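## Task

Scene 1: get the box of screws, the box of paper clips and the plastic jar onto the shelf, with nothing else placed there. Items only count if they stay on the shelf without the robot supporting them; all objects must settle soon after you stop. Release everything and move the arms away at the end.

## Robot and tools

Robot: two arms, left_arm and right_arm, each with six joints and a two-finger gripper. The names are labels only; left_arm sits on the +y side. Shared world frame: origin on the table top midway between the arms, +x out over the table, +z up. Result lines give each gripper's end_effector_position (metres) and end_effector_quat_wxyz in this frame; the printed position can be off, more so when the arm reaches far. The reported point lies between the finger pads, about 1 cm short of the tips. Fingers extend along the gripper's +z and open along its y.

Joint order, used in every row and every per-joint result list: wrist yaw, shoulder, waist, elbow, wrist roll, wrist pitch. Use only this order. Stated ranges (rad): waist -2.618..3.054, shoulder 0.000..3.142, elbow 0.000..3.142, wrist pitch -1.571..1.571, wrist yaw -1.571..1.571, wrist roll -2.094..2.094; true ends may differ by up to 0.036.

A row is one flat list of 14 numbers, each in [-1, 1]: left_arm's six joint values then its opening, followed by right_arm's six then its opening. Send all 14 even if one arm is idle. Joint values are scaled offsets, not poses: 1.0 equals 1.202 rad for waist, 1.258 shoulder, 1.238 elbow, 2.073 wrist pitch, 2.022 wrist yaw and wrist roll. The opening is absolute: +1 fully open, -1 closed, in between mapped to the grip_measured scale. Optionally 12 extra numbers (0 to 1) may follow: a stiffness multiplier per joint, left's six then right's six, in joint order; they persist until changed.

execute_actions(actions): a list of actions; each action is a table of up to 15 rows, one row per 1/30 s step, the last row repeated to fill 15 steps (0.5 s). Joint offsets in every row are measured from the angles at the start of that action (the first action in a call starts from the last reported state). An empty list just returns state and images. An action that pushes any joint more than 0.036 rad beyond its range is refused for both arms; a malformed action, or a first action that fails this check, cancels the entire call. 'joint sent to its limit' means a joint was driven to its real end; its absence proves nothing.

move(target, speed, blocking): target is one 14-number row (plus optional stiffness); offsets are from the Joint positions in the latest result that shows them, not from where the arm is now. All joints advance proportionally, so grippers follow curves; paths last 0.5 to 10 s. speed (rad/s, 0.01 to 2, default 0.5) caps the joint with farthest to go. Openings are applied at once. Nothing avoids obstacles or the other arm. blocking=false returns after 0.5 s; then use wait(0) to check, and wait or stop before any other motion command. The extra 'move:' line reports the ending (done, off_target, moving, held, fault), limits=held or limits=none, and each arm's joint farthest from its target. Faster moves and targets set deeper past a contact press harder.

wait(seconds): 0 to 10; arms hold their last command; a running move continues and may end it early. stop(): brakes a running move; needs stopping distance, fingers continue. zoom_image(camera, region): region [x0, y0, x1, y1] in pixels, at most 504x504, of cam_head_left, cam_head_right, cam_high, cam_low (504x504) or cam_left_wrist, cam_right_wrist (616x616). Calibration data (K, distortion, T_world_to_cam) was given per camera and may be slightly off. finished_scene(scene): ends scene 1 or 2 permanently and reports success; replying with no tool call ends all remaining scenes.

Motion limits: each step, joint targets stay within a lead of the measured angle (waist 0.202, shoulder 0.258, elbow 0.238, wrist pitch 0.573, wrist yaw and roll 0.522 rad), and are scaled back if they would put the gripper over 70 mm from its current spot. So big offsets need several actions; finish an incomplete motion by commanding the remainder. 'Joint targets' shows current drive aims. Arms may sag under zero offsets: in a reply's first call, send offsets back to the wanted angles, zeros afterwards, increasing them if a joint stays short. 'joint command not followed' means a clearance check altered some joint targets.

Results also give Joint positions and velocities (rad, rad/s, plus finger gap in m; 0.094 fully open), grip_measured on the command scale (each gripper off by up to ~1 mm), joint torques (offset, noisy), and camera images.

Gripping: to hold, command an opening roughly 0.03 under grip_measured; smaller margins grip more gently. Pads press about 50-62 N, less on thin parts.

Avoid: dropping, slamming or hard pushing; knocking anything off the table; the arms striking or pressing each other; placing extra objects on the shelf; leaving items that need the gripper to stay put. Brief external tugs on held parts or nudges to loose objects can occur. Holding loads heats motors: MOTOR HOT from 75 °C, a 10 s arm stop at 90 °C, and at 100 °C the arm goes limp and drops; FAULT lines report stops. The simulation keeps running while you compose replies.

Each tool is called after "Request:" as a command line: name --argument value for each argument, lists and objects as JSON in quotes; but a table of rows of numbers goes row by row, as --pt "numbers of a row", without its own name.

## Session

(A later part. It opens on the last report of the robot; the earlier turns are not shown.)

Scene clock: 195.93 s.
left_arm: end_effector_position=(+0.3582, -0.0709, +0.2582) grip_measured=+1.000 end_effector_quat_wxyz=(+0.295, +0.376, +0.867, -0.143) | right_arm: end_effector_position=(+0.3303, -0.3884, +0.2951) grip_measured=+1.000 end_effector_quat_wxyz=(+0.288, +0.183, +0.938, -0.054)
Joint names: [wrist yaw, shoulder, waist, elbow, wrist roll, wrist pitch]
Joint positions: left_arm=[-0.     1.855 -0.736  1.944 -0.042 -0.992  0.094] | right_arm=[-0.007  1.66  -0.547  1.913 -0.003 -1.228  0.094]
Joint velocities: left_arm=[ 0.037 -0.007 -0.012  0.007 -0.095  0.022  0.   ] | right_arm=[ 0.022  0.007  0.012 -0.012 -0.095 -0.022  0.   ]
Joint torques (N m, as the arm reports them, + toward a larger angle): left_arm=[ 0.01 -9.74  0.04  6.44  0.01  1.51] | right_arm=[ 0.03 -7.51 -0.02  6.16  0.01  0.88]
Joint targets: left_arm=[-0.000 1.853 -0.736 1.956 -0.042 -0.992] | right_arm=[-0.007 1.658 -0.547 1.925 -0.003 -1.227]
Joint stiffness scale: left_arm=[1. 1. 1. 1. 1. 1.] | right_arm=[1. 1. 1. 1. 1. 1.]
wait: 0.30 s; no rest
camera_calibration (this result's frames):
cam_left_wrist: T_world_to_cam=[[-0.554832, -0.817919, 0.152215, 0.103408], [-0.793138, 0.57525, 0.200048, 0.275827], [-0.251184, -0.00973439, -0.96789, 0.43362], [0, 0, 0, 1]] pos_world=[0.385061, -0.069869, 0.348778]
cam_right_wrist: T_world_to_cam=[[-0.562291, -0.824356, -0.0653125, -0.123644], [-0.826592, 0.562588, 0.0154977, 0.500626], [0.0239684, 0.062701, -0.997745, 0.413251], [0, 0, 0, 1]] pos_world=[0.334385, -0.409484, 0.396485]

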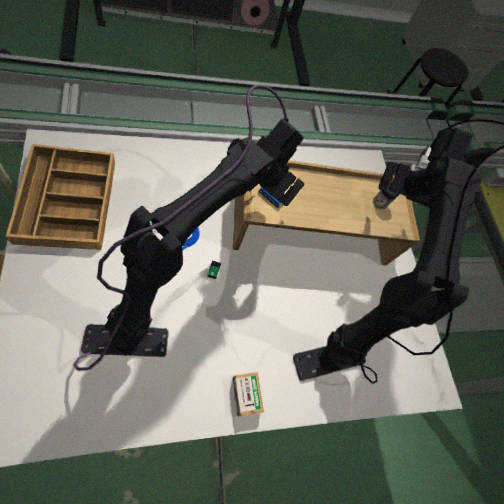

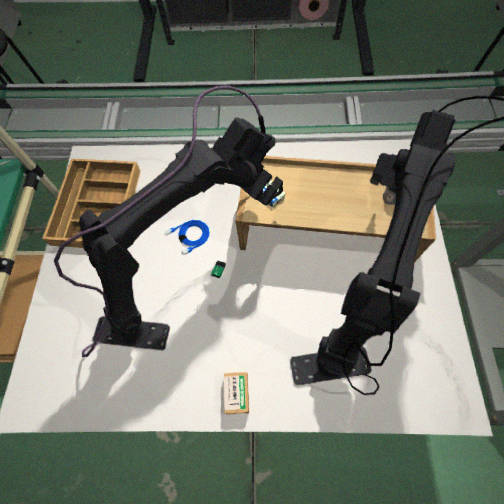

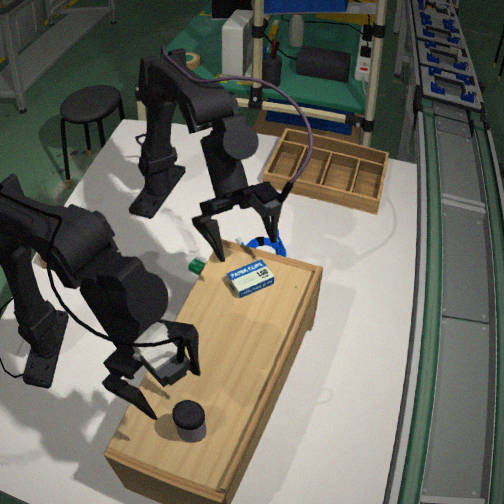

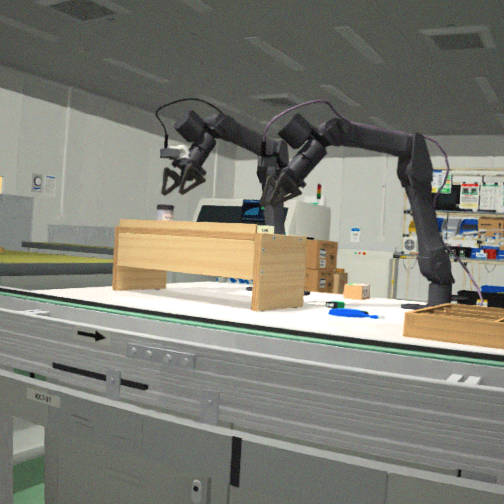

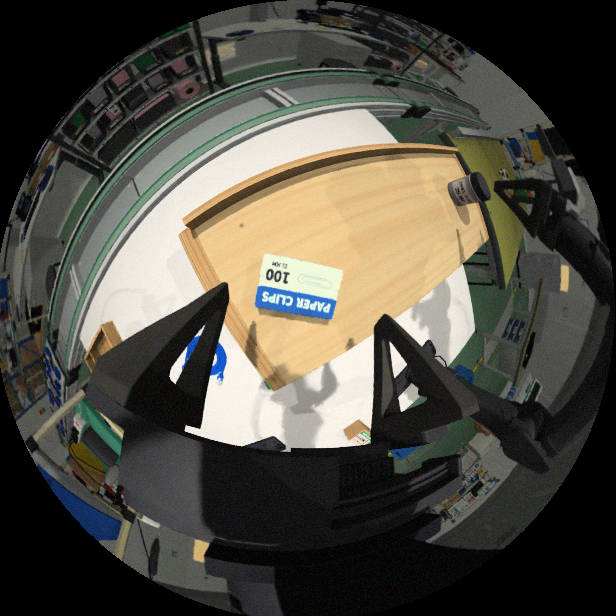

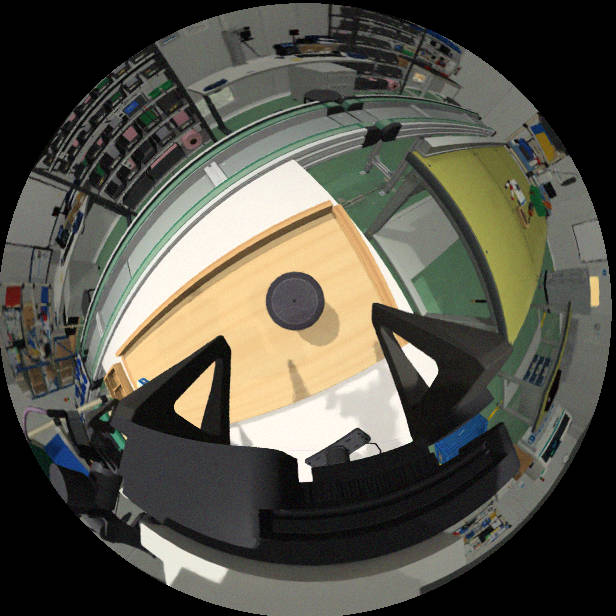

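Request:
move --target '[0,-0.76,0.737,-0.843,0.02,0,1, -0.08,-0.207,0.83,-0.414,-0.37,-0.035,1]' --speed 1.2

Scene clock: 200.33 s.
left_arm: end_effector_position=(+0.2768, +0.3022, +0.1736) grip_measured=+1.000 end_effector_quat_wxyz=(+0.274, -0.013, +0.962, +0.002) | right_arm: end_effector_position=(+0.1784, -0.0482, +0.1962) grip_measured=+1.000 end_effector_quat_wxyz=(+0.131, -0.624, +0.768, +0.068)
Joint names: [wrist yaw, shoulder, waist, elbow, wrist roll, wrist pitch]
Joint positions: left_arm=[-0.003  0.922  0.139  0.905 -0.012 -1.     0.094] | right_arm=[-0.155  1.429  0.445  1.407 -0.744 -1.296  0.094]
Joint velocities: left_arm=[-0.022 -0.002 -0.007 -0.012 -0.037 -0.037  0.   ] | right_arm=[ 0.007  0.002 -0.002 -0.012 -0.066 -0.051  0.   ]
Joint torques (N m, as the arm reports them, + toward a larger angle): left_arm=[ 0.07 -2.78  0.9   5.36  0.09  1.49] | right_arm=[-0.19 -7.77  0.53  4.83 -0.08  0.3 ]
Joint targets: left_arm=[-0.000 0.899 0.150 0.900 -0.001 -0.992] | right_arm=[-0.169 1.399 0.450 1.400 -0.751 -1.301]
Joint stiffness scale: left_arm=[1. 1. 1. 1. 1. 1.] | right_arm=[1. 1. 1. 1. 1. 1.]
move: off_target (left_arm, right_arm); limits=none; left_arm: farthest joint: the shoulder, 0.023 radians from its target (0.956 radians at the start); right_arm: farthest joint: the shoulder, 0.029 radians from its target (0.261 radians at the start)
camera_calibration (this result's frames):
cam_left_wrist: T_world_to_cam=[[0.26451, -0.958698, 0.104558, 0.200279], [-0.926832, -0.222752, 0.302264, 0.273978], [-0.266489, -0.176859, -0.947473, 0.38612], [0, 0, 0, 1]] pos_world=[0.303853, 0.321325, 0.262084]
cam_right_wrist: T_world_to_cam=[[0.903967, -0.422879, 0.0633824, -0.202541], [-0.421821, -0.857599, 0.294263, -0.0101448], [-0.0700809, -0.29274, -0.953621, 0.287819], [0, 0, 0, 1]] pos_world=[0.198982, -0.0100947, 0.290293]

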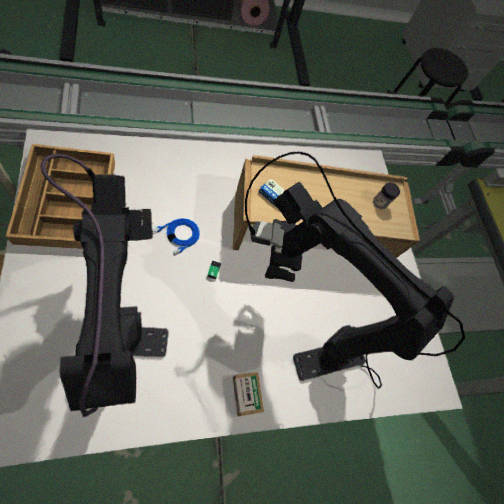

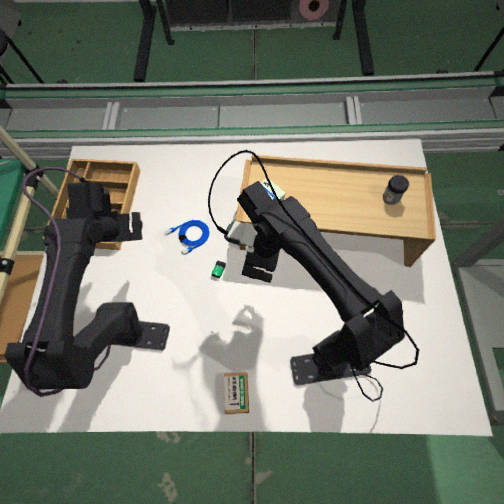

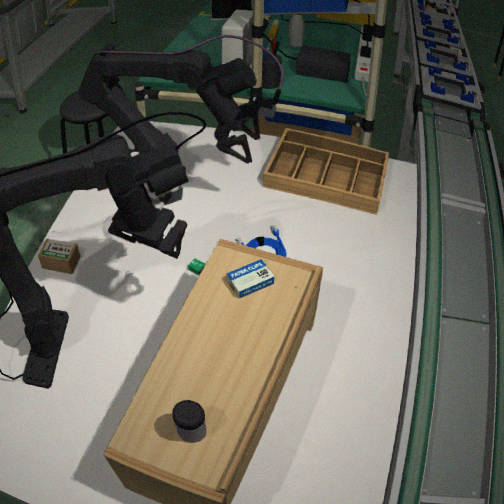

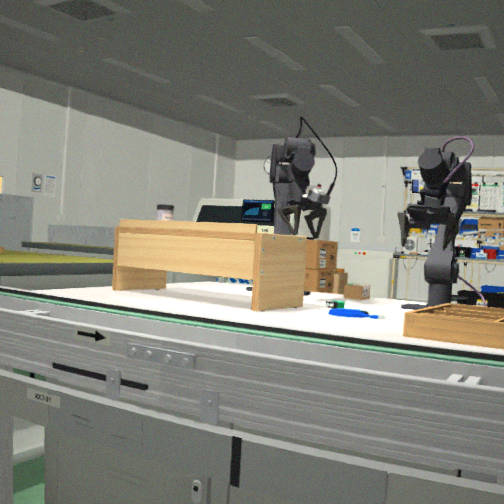

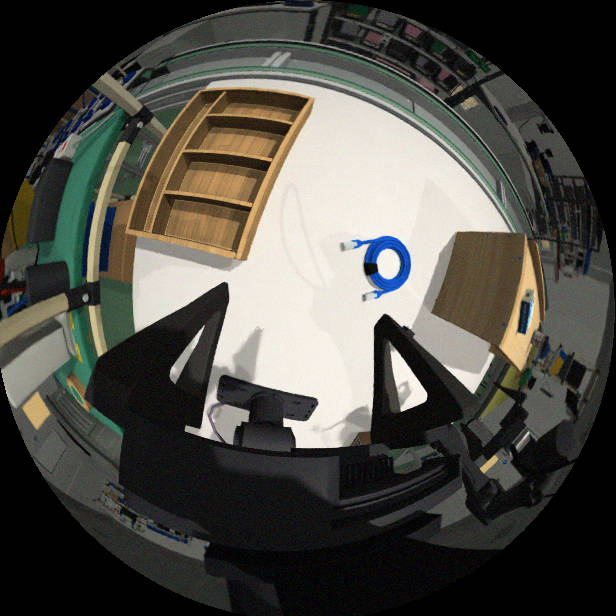

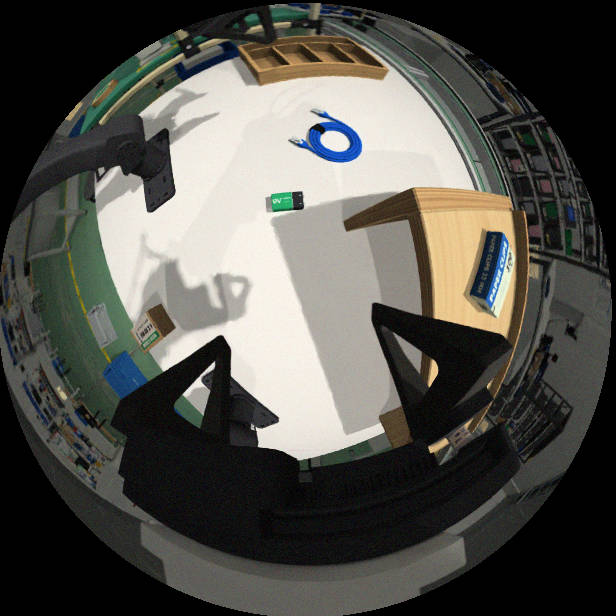

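Request:
move --target '[0,0,0,0,0,0,1, -0.103,0.034,0.829,-0.263,-0.412,0.055,1]' --speed 1.2

Request:
zoom_image --camera "cam_right_wrist" --region '[200, 200, 420, 420]'

Scene clock: 204.30 s.
left_arm: end_effector_position=(+0.2768, +0.3022, +0.1736) grip_measured=+1.000 end_effector_quat_wxyz=(+0.274, -0.013, +0.962, +0.002) | right_arm: end_effector_position=(-0.1109, +0.0056, +0.1091) grip_measured=+1.000 end_effector_quat_wxyz=(-0.002, +0.985, +0.010, -0.170)
Joint names: [wrist yaw, shoulder, waist, elbow, wrist roll, wrist pitch]
Joint positions: left_arm=[-0.003  0.922  0.139  0.905 -0.012 -1.     0.094] | right_arm=[-0.342  1.462  1.436  1.087 -1.569 -1.188  0.094]
Joint velocities: left_arm=[ 0.037 -0.012  0.007 -0.007  0.022  0.066  0.   ] | right_arm=[-0.081 -0.007 -0.002 -0.012 -0.051 -0.022  0.   ]
Joint torques (N m, as the arm reports them, + toward a larger angle): left_arm=[ 0.02 -0.97 -0.13  5.73 -0.02  1.37] | right_arm=[-0.37 -4.16  0.58  4.63 -0.07 -0.02]
Joint targets: left_arm=[-0.003 0.922 0.139 0.905 -0.012 -1.000] | right_arm=[-0.363 1.471 1.442 1.081 -1.577 -1.181]
Joint stiffness scale: left_arm=[1. 1. 1. 1. 1. 1.] | right_arm=[1. 1. 1. 1. 1. 1.]
move: off_target (right_arm); limits=none; left_arm: farthest joint: the waist, 0.000 radians from its target (0.000 radians at the start); right_arm: farthest joint: the wrist yaw, 0.021 radians from its target (0.208 radians at the start)
camera_calibration (this result's frames):
cam_left_wrist: T_world_to_cam=[[0.26451, -0.958698, 0.104558, 0.200279], [-0.926832, -0.222752, 0.302264, 0.273978], [-0.266489, -0.176859, -0.947473, 0.38612], [0, 0, 0, 1]] pos_world=[0.303853, 0.321325, 0.262084]
cam_right_wrist: T_world_to_cam=[[0.20158, 0.979472, 0.00071494, 0.00828074], [0.946354, -0.194952, 0.257697, 0.0915727], [0.252547, -0.0512699, -0.966225, 0.236029], [0, 0, 0, 1]] pos_world=[-0.147938, 0.0218427, 0.204453]

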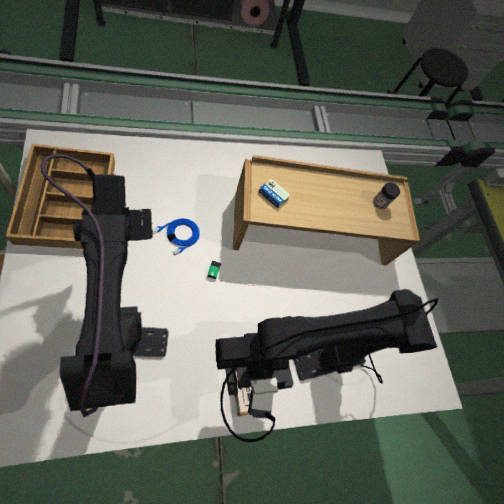

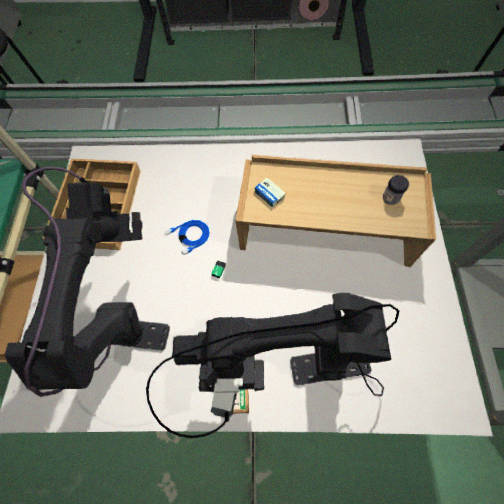

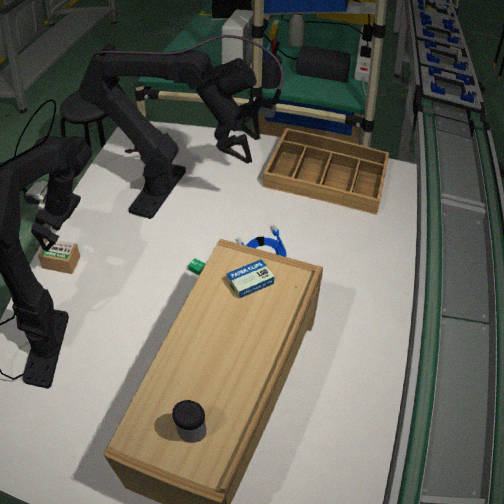

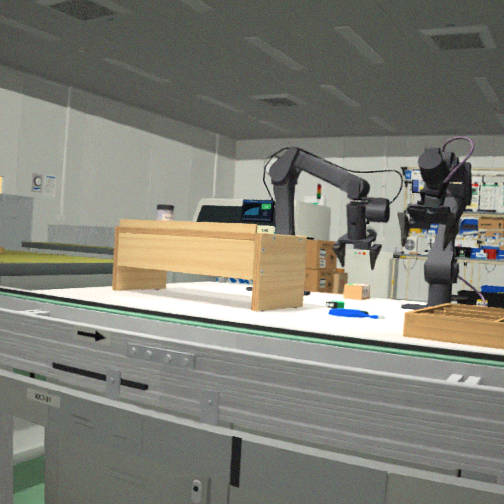

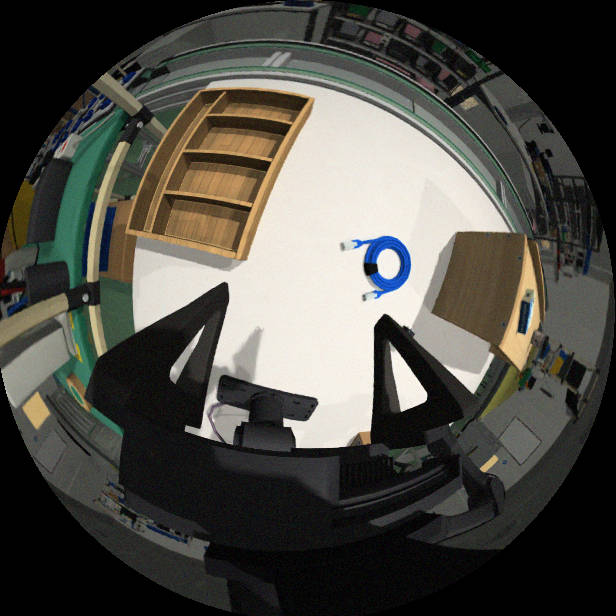

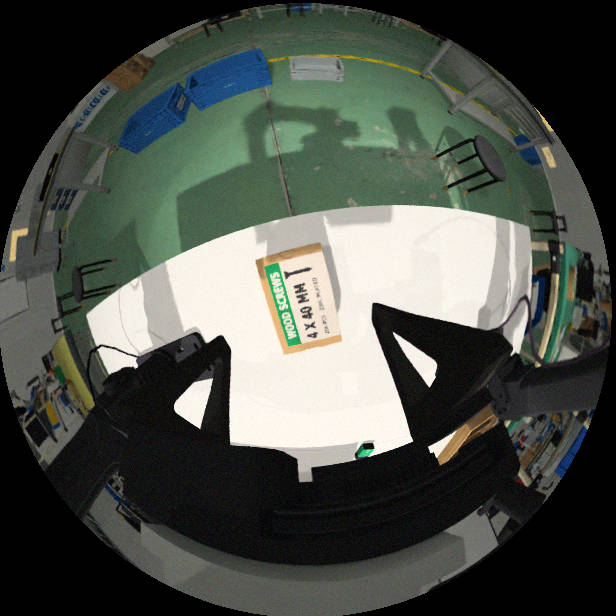

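Region (200, 200, 420, 420) of cam_right_wrist's 616x616 image, scaled by 2.291, with more detail than that image has.

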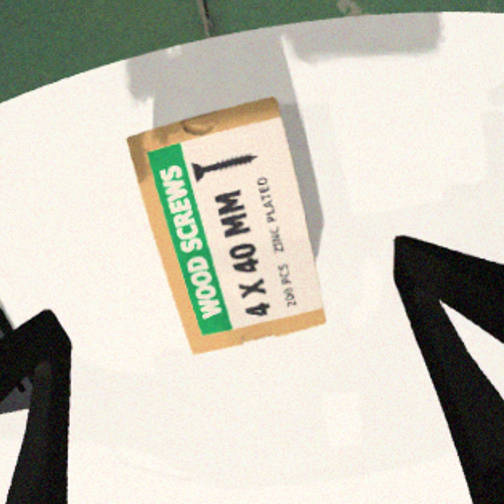

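Request:
move --target '[0,0,0,0,0,0,1, -0.008,0.115,0,-0.193,-0.021,0.18,1]' --speed 0.5

Scene clock: 212.63 s.
left_arm: end_effector_position=(+0.2768, +0.3022, +0.1736) grip_measured=+1.000 end_effector_quat_wxyz=(+0.274, -0.013, +0.962, +0.002) | right_arm: end_effector_position=(-0.1110, +0.0117, +0.0223) grip_measured=+1.000 end_effector_quat_wxyz=(-0.003, +0.985, +0.027, -0.170)
Joint names: [wrist yaw, shoulder, waist, elbow, wrist roll, wrist pitch]
Joint positions: left_arm=[-0.003  0.922  0.139  0.905 -0.012 -1.     0.094] | right_arm=[-0.342  1.6    1.436  0.854 -1.604 -0.821  0.094]
Joint velocities: left_arm=[-0.037  0.002  0.012 -0.007 -0.007  0.037  0.   ] | right_arm=[-0.037 -0.012 -0.007 -0.007 -0.022  0.007  0.   ]
Joint torques (N m, as the arm reports them, + toward a larger angle): left_arm=[ 0.03 -0.79 -0.04  5.81 -0.05  1.36] | right_arm=[-0.32 -5.01  0.01  4.12 -0.06  0.02]
Joint targets: left_arm=[-0.003 0.922 0.139 0.905 -0.012 -1.000] | right_arm=[-0.358 1.607 1.436 0.848 -1.611 -0.815]
Joint stiffness scale: left_arm=[1. 1. 1. 1. 1. 1.] | right_arm=[1. 1. 1. 1. 1. 1.]
move: done; limits=none; left_arm: farthest joint: the waist, 0.000 radians from its target (0.000 radians at the start); right_arm: farthest joint: the wrist yaw, 0.016 radians from its target (0.016 radians at the start)
camera_calibration (this result's frames):
cam_left_wrist: T_world_to_cam=[[0.26451, -0.958698, 0.104558, 0.200279], [-0.926832, -0.222752, 0.302264, 0.273978], [-0.266489, -0.176859, -0.947473, 0.38612], [0, 0, 0, 1]] pos_world=[0.303853, 0.321325, 0.262084]
cam_right_wrist: T_world_to_cam=[[0.169091, 0.985563, 0.00853818, -0.00142626], [0.952308, -0.165606, 0.256291, 0.115579], [0.254005, -0.0352055, -0.966562, 0.152541], [0, 0, 0, 1]] pos_world=[-0.148572, 0.0259165, 0.117831]

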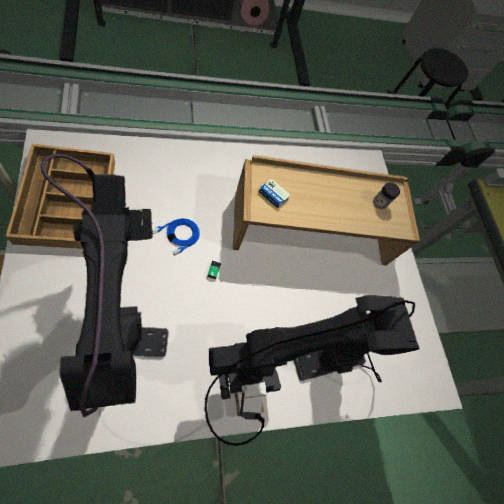

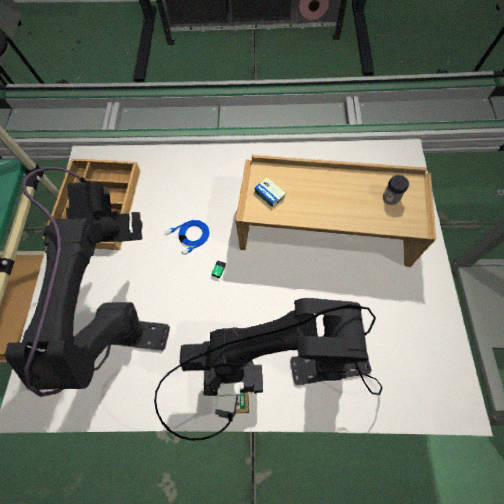

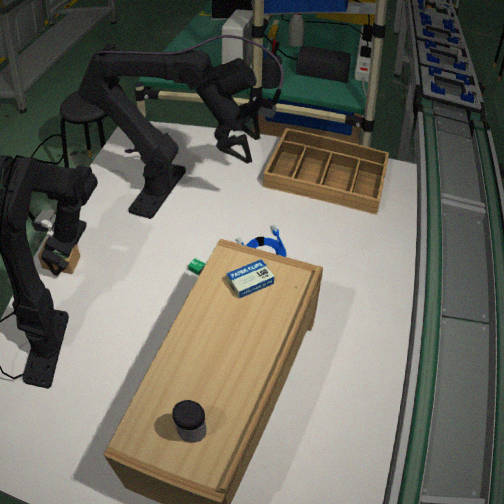

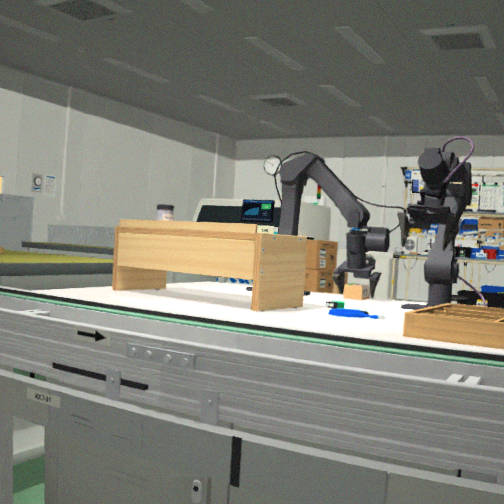

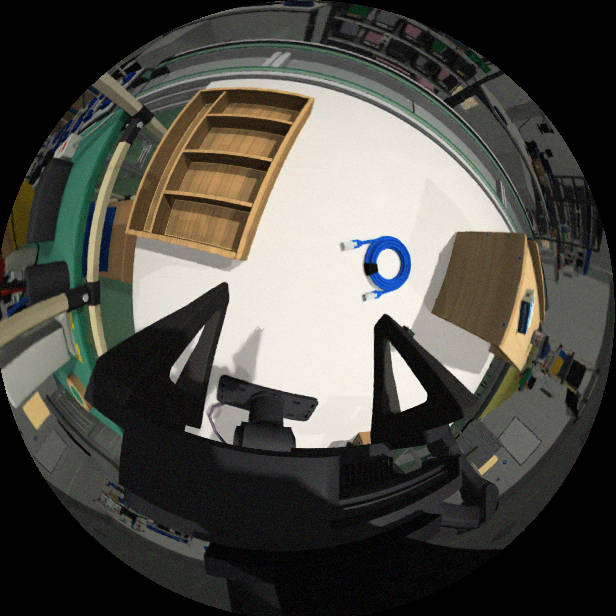

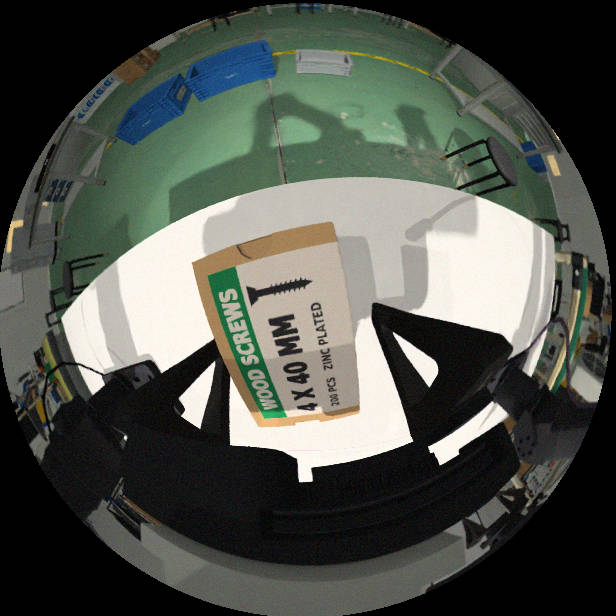

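Request:
execute_actions --actions '[[[0,0,0,0,0,0,1,-0.008,0,0,0,0,0,0.9],[0,0,0,0,0,0,1,-0.008,0,0,0,0,0,0.8],[0,0,0,0,0,0,1,-0.008,0,0,0,0,0,0.72],[0,0,0,0,0,0,1,-0.008,0,0,0,0,0,0.65],[0,0,0,0,0,0,1,-0.008,0,0,0,0,0,0.59],[0,0,0,0,0,0,1,-0.008,0,0,0,0,0,0.53],[0,0,0,0,0,0,1,-0.008,0,0,0,0,0,0.48],[0,0,0,0,0,0,1,-0.008,0,0,0,0,0,0.43],[0,0,0,0,0,0,1,-0.008,0,0,0,0,0,0.39],[0,0,0,0,0,0,1,-0.008,0,0,0,0,0,0.35],[0,0,0,0,0,0,1,-0.008,0,0,0,0,0,0.32],[0,0,0,0,0,0,1,-0.008,0,0,0,0,0,0.29],[0,0,0,0,0,0,1,-0.008,0,0,0,0,0,0.26],[0,0,0,0,0,0,1,-0.008,0,0,0,0,0,0.23],[0,0,0,0,0,0,1,-0.008,0,0,0,0,0,0.2]]]'

Scene clock: 216.57 s.
left_arm: end_effector_position=(+0.2768, +0.3022, +0.1736) grip_measured=+1.000 end_effector_quat_wxyz=(+0.274, -0.013, +0.962, +0.002) | right_arm: end_effector_position=(-0.1110, +0.0100, +0.0223) grip_measured=+0.222 end_effector_quat_wxyz=(+0.001, +0.985, +0.027, -0.170)
Joint names: [wrist yaw, shoulder, waist, elbow, wrist roll, wrist pitch]
Joint positions: left_arm=[-0.003  0.922  0.139  0.905 -0.012 -1.     0.094] | right_arm=[-0.342  1.6    1.436  0.854 -1.604 -0.829  0.057]
Joint velocities: left_arm=[-0.037 -0.017  0.022  0.002  0.066 -0.037  0.   ] | right_arm=[-0.037  0.007  0.007  0.017 -0.066 -0.007 -0.017]
Joint torques (N m, as the arm reports them, + toward a larger angle): left_arm=[ 0.03 -0.71 -0.05  5.95 -0.01  1.38] | right_arm=[-0.24 -5.61  0.    4.38 -0.02  0.01]
Joint targets: left_arm=[-0.003 0.922 0.139 0.905 -0.012 -1.000] | right_arm=[-0.358 1.600 1.436 0.854 -1.604 -0.821]
Joint stiffness scale: left_arm=[1. 1. 1. 1. 1. 1.] | right_arm=[1. 1. 1. 1. 1. 1.]
camera_calibration (this result's frames):
cam_left_wrist: T_world_to_cam=[[0.26451, -0.958698, 0.104558, 0.200279], [-0.926832, -0.222752, 0.302264, 0.273978], [-0.266489, -0.176859, -0.947473, 0.38612], [0, 0, 0, 1]] pos_world=[0.303853, 0.321325, 0.262084]
cam_right_wrist: T_world_to_cam=[[0.16909, 0.9856, 0.00142225, 0.000427787], [0.952268, -0.163744, 0.25763, 0.115205], [0.254153, -0.0422084, -0.966243, 0.152551], [0, 0, 0, 1]] pos_world=[-0.14855, 0.0248814, 0.11772]

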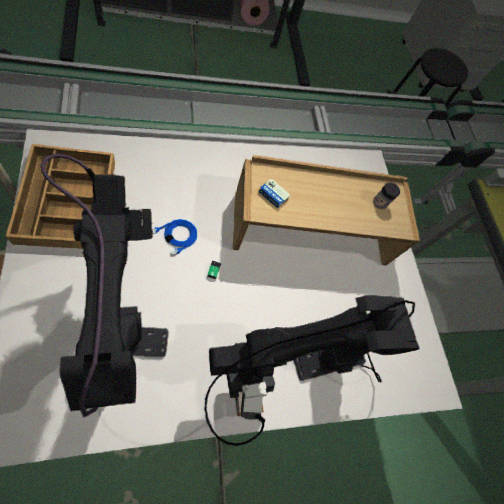

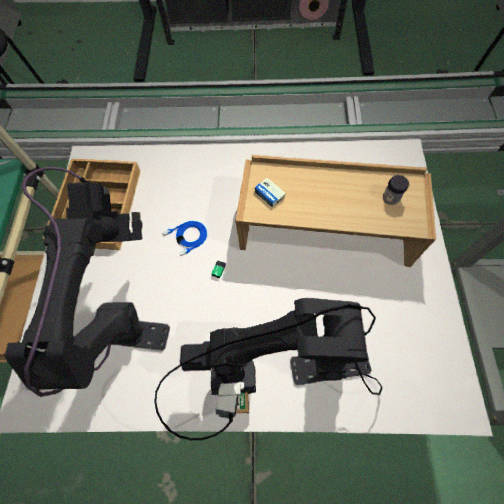

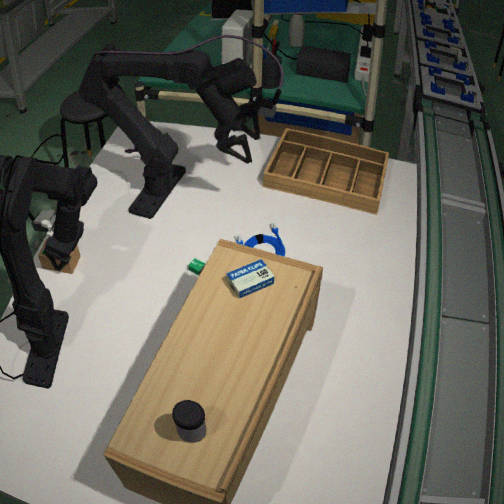

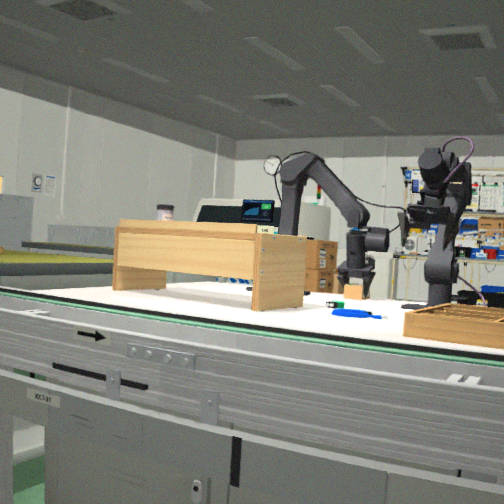

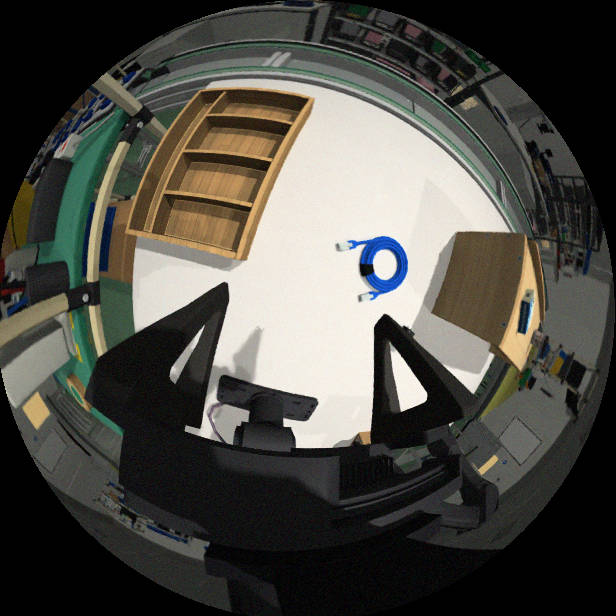

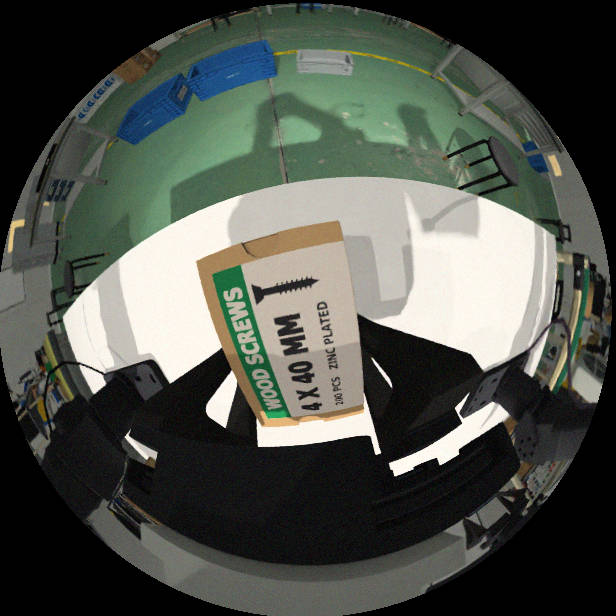

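Request:
execute_actions --actions '[[[0,0,0,0,0,0,1,-0.008,0,0,0,0,0,0.18],[0,0,0,0,0,0,1,-0.008,0,0,0,0,0,0.16],[0,0,0,0,0,0,1,-0.008,0,0,0,0,0,0.14],[0,0,0,0,0,0,1,-0.008,0,0,0,0,0,0.12],[0,0,0,0,0,0,1,-0.008,-0.008,0,0.01,0,0,0.12],[0,0,0,0,0,0,1,-0.008,-0.016,0,0.02,0,0,0.12],[0,0,0,0,0,0,1,-0.008,-0.022,0,0.03,0,-0.006,0.12],[0,0,0,0,0,0,1,-0.008,-0.028,0,0.04,0,-0.016,0.12],[0,0,0,0,0,0,1,-0.008,-0.035,0,0.052,0,-0.027,0.12],[0,0,0,0,0,0,1,-0.008,-0.042,0,0.064,0,-0.038,0.12],[0,0,0,0,0,0,1,-0.008,-0.049,0,0.076,0,-0.049,0.12],[0,0,0,0,0,0,1,-0.008,-0.055,0,0.086,0,-0.059,0.12],[0,0,0,0,0,0,1,-0.008,-0.06,0,0.094,0,-0.067,0.12],[0,0,0,0,0,0,1,-0.008,-0.063,0,0.1,0,-0.073,0.12],[0,0,0,0,0,0,1,-0.008,-0.065,0,0.103,0,-0.076,0.12]]]'

Scene clock: 221.77 s.
left_arm: end_effector_position=(+0.2768, +0.3022, +0.1736) grip_measured=+1.000 end_effector_quat_wxyz=(+0.274, -0.013, +0.962, +0.002) | right_arm: end_effector_position=(-0.1092, +0.0176, +0.0461) grip_measured=+0.212 end_effector_quat_wxyz=(-0.008, +0.986, +0.028, -0.164)
Joint names: [wrist yaw, shoulder, waist, elbow, wrist roll, wrist pitch]
Joint positions: left_arm=[-0.003  0.922  0.139  0.905 -0.012 -1.     0.094] | right_arm=[-0.33   1.567  1.436  0.929 -1.604 -0.918  0.057]
Joint velocities: left_arm=[-0.022 -0.007 -0.007 -0.007 -0.037  0.022  0.   ] | right_arm=[ 0.037 -0.247 -0.012  0.31   0.037 -0.33   0.001]
Joint torques (N m, as the arm reports them, + toward a larger angle): left_arm=[ 0.02 -0.82  0.02  5.86 -0.02  1.4 ] | right_arm=[-0.45 -8.99  0.09  6.93  0.01 -0.25]
Joint targets: left_arm=[-0.003 0.922 0.139 0.905 -0.012 -1.000] | right_arm=[-0.358 1.517 1.436 0.982 -1.604 -0.986]
Joint stiffness scale: left_arm=[1. 1. 1. 1. 1. 1.] | right_arm=[1. 1. 1. 1. 1. 1.]
camera_calibration (this result's frames):
cam_left_wrist: T_world_to_cam=[[0.26451, -0.958698, 0.104558, 0.200279], [-0.926832, -0.222752, 0.302264, 0.273978], [-0.266489, -0.176859, -0.947473, 0.38612], [0, 0, 0, 1]] pos_world=[0.303853, 0.321325, 0.262084]
cam_right_wrist: T_world_to_cam=[[0.169028, 0.98539, 0.0208954, -0.00827391], [0.949262, -0.168462, 0.265562, 0.107973], [0.265202, -0.0250522, -0.963867, 0.176148], [0, 0, 0, 1]] pos_world=[-0.147811, 0.0307552, 0.141283]

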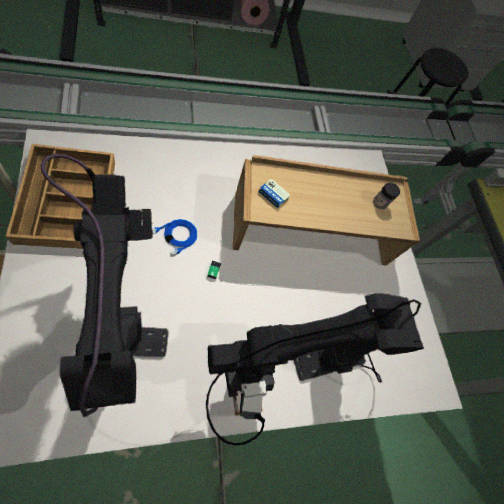

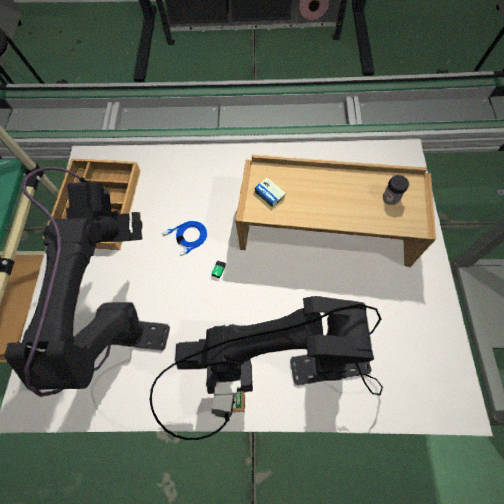

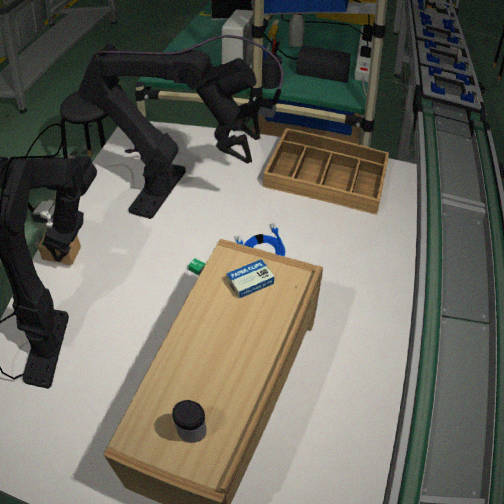

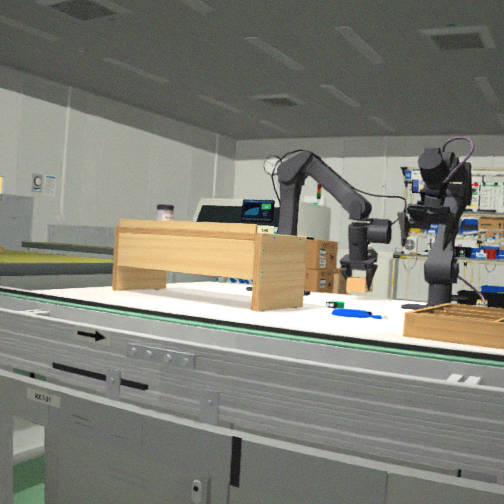

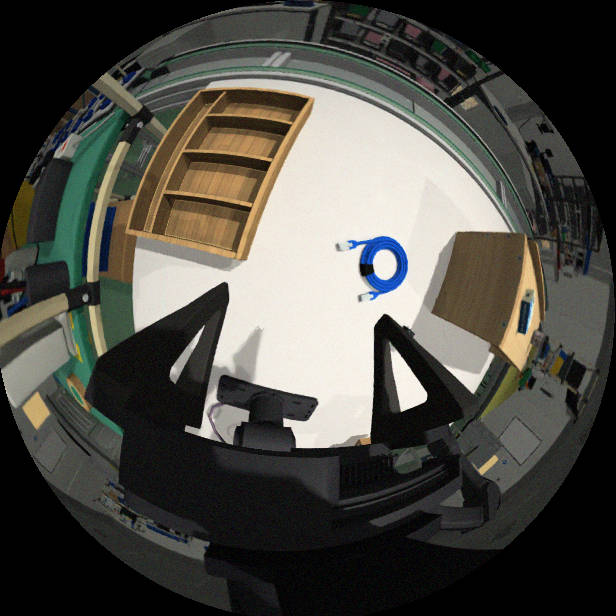

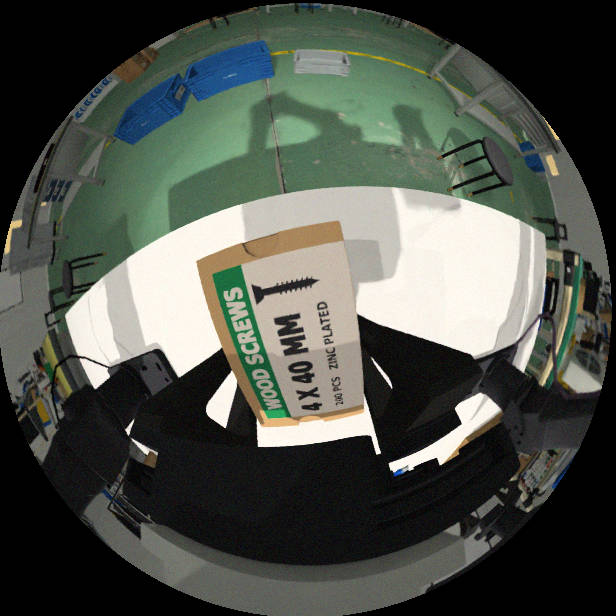

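Request:
move --target '[0,0,0,0,0,0,1, 0.114,-0.232,-0.82,0.506,0.545,-0.249,0.16]' --speed 0.9

Scene clock: 228.93 s.
left_arm: end_effector_position=(+0.2768, +0.3022, +0.1736) grip_measured=+1.000 end_effector_quat_wxyz=(+0.274, -0.013, +0.962, +0.002) | right_arm: end_effector_position=(+0.1549, -0.0745, +0.2490) grip_measured=+0.212 end_effector_quat_wxyz=(+0.159, -0.531, +0.831, +0.054)
Joint names: [wrist yaw, shoulder, waist, elbow, wrist roll, wrist pitch]
Joint positions: left_arm=[-0.003  0.922  0.139  0.905 -0.012 -1.     0.094] | right_arm=[-0.093  1.305  0.456  1.518 -0.51  -1.459  0.057]
Joint velocities: left_arm=[-0.022 -0.012 -0.017  0.007 -0.022 -0.051  0.   ] | right_arm=[-0.007 -0.007 -0.002  0.002 -0.066 -0.007 -0.001]
Joint torques (N m, as the arm reports them, + toward a larger angle): left_arm=[-0.01 -0.86 -0.04  5.79  0.02  1.36] | right_arm=[-0.08 -6.2  -0.55  7.64  0.07  0.71]
Joint targets: left_arm=[-0.003 0.922 0.139 0.905 -0.012 -1.000] | right_arm=[-0.099 1.276 0.450 1.556 -0.502 -1.435]
Joint stiffness scale: left_arm=[1. 1. 1. 1. 1. 1.] | right_arm=[1. 1. 1. 1. 1. 1.]
move: off_target (right_arm); limits=none; left_arm: farthest joint: the waist, 0.000 radians from its target (0.000 radians at the start); right_arm: farthest joint: the elbow, 0.037 radians from its target (0.604 radians at the start)
camera_calibration (this result's frames):
cam_left_wrist: T_world_to_cam=[[0.26451, -0.958698, 0.104558, 0.200279], [-0.926832, -0.222752, 0.302264, 0.273978], [-0.266489, -0.176859, -0.947473, 0.38612], [0, 0, 0, 1]] pos_world=[0.303853, 0.321325, 0.262084]
cam_right_wrist: T_world_to_cam=[[0.781532, -0.619482, 0.0738238, -0.194001], [-0.615381, -0.746037, 0.254429, -0.00997325], [-0.102539, -0.244274, -0.96427, 0.34015], [0, 0, 0, 1]] pos_world=[0.180359, -0.0445311, 0.344855]

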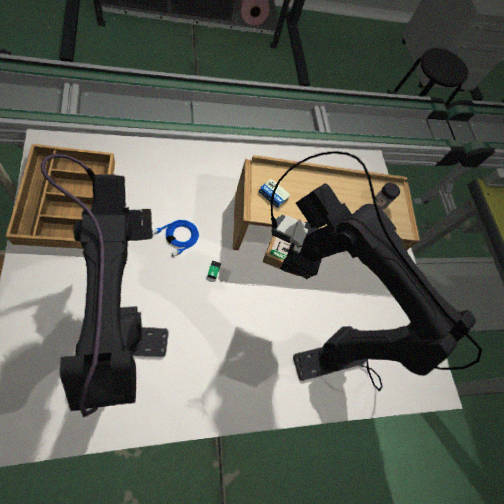

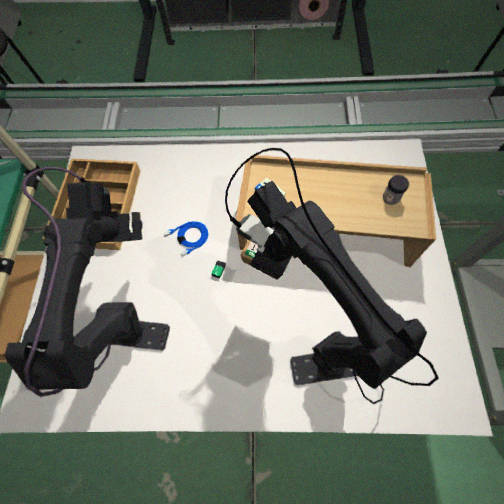

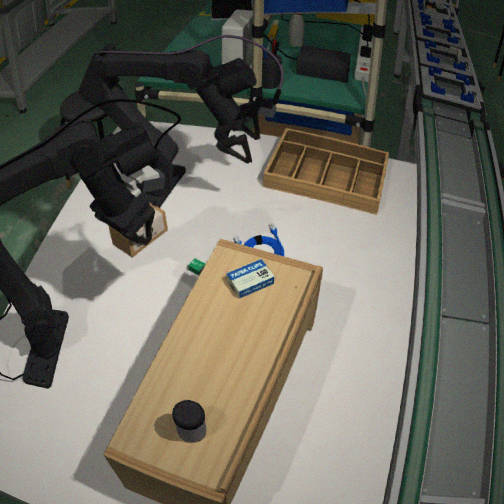

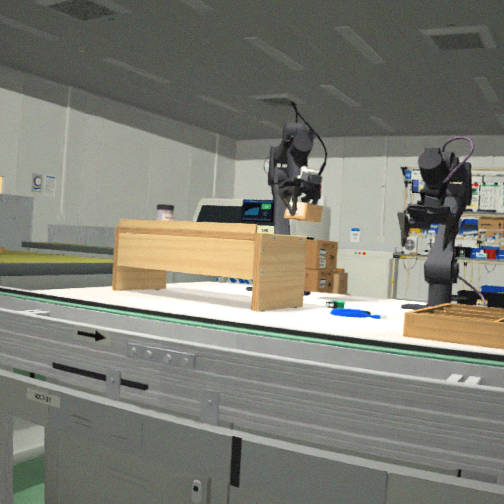

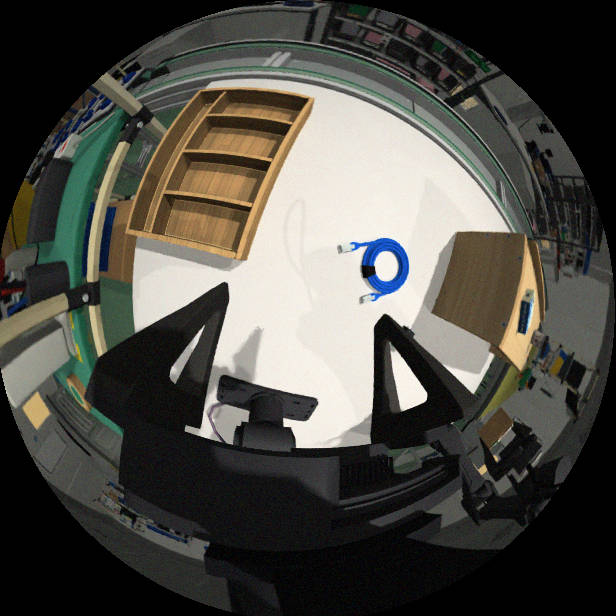

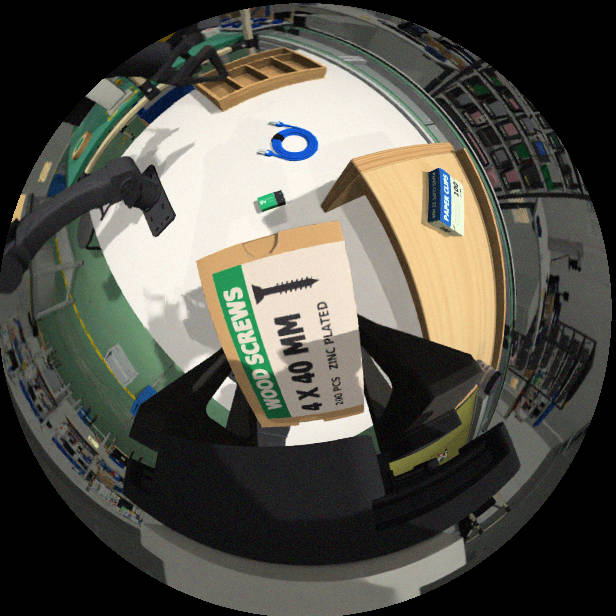

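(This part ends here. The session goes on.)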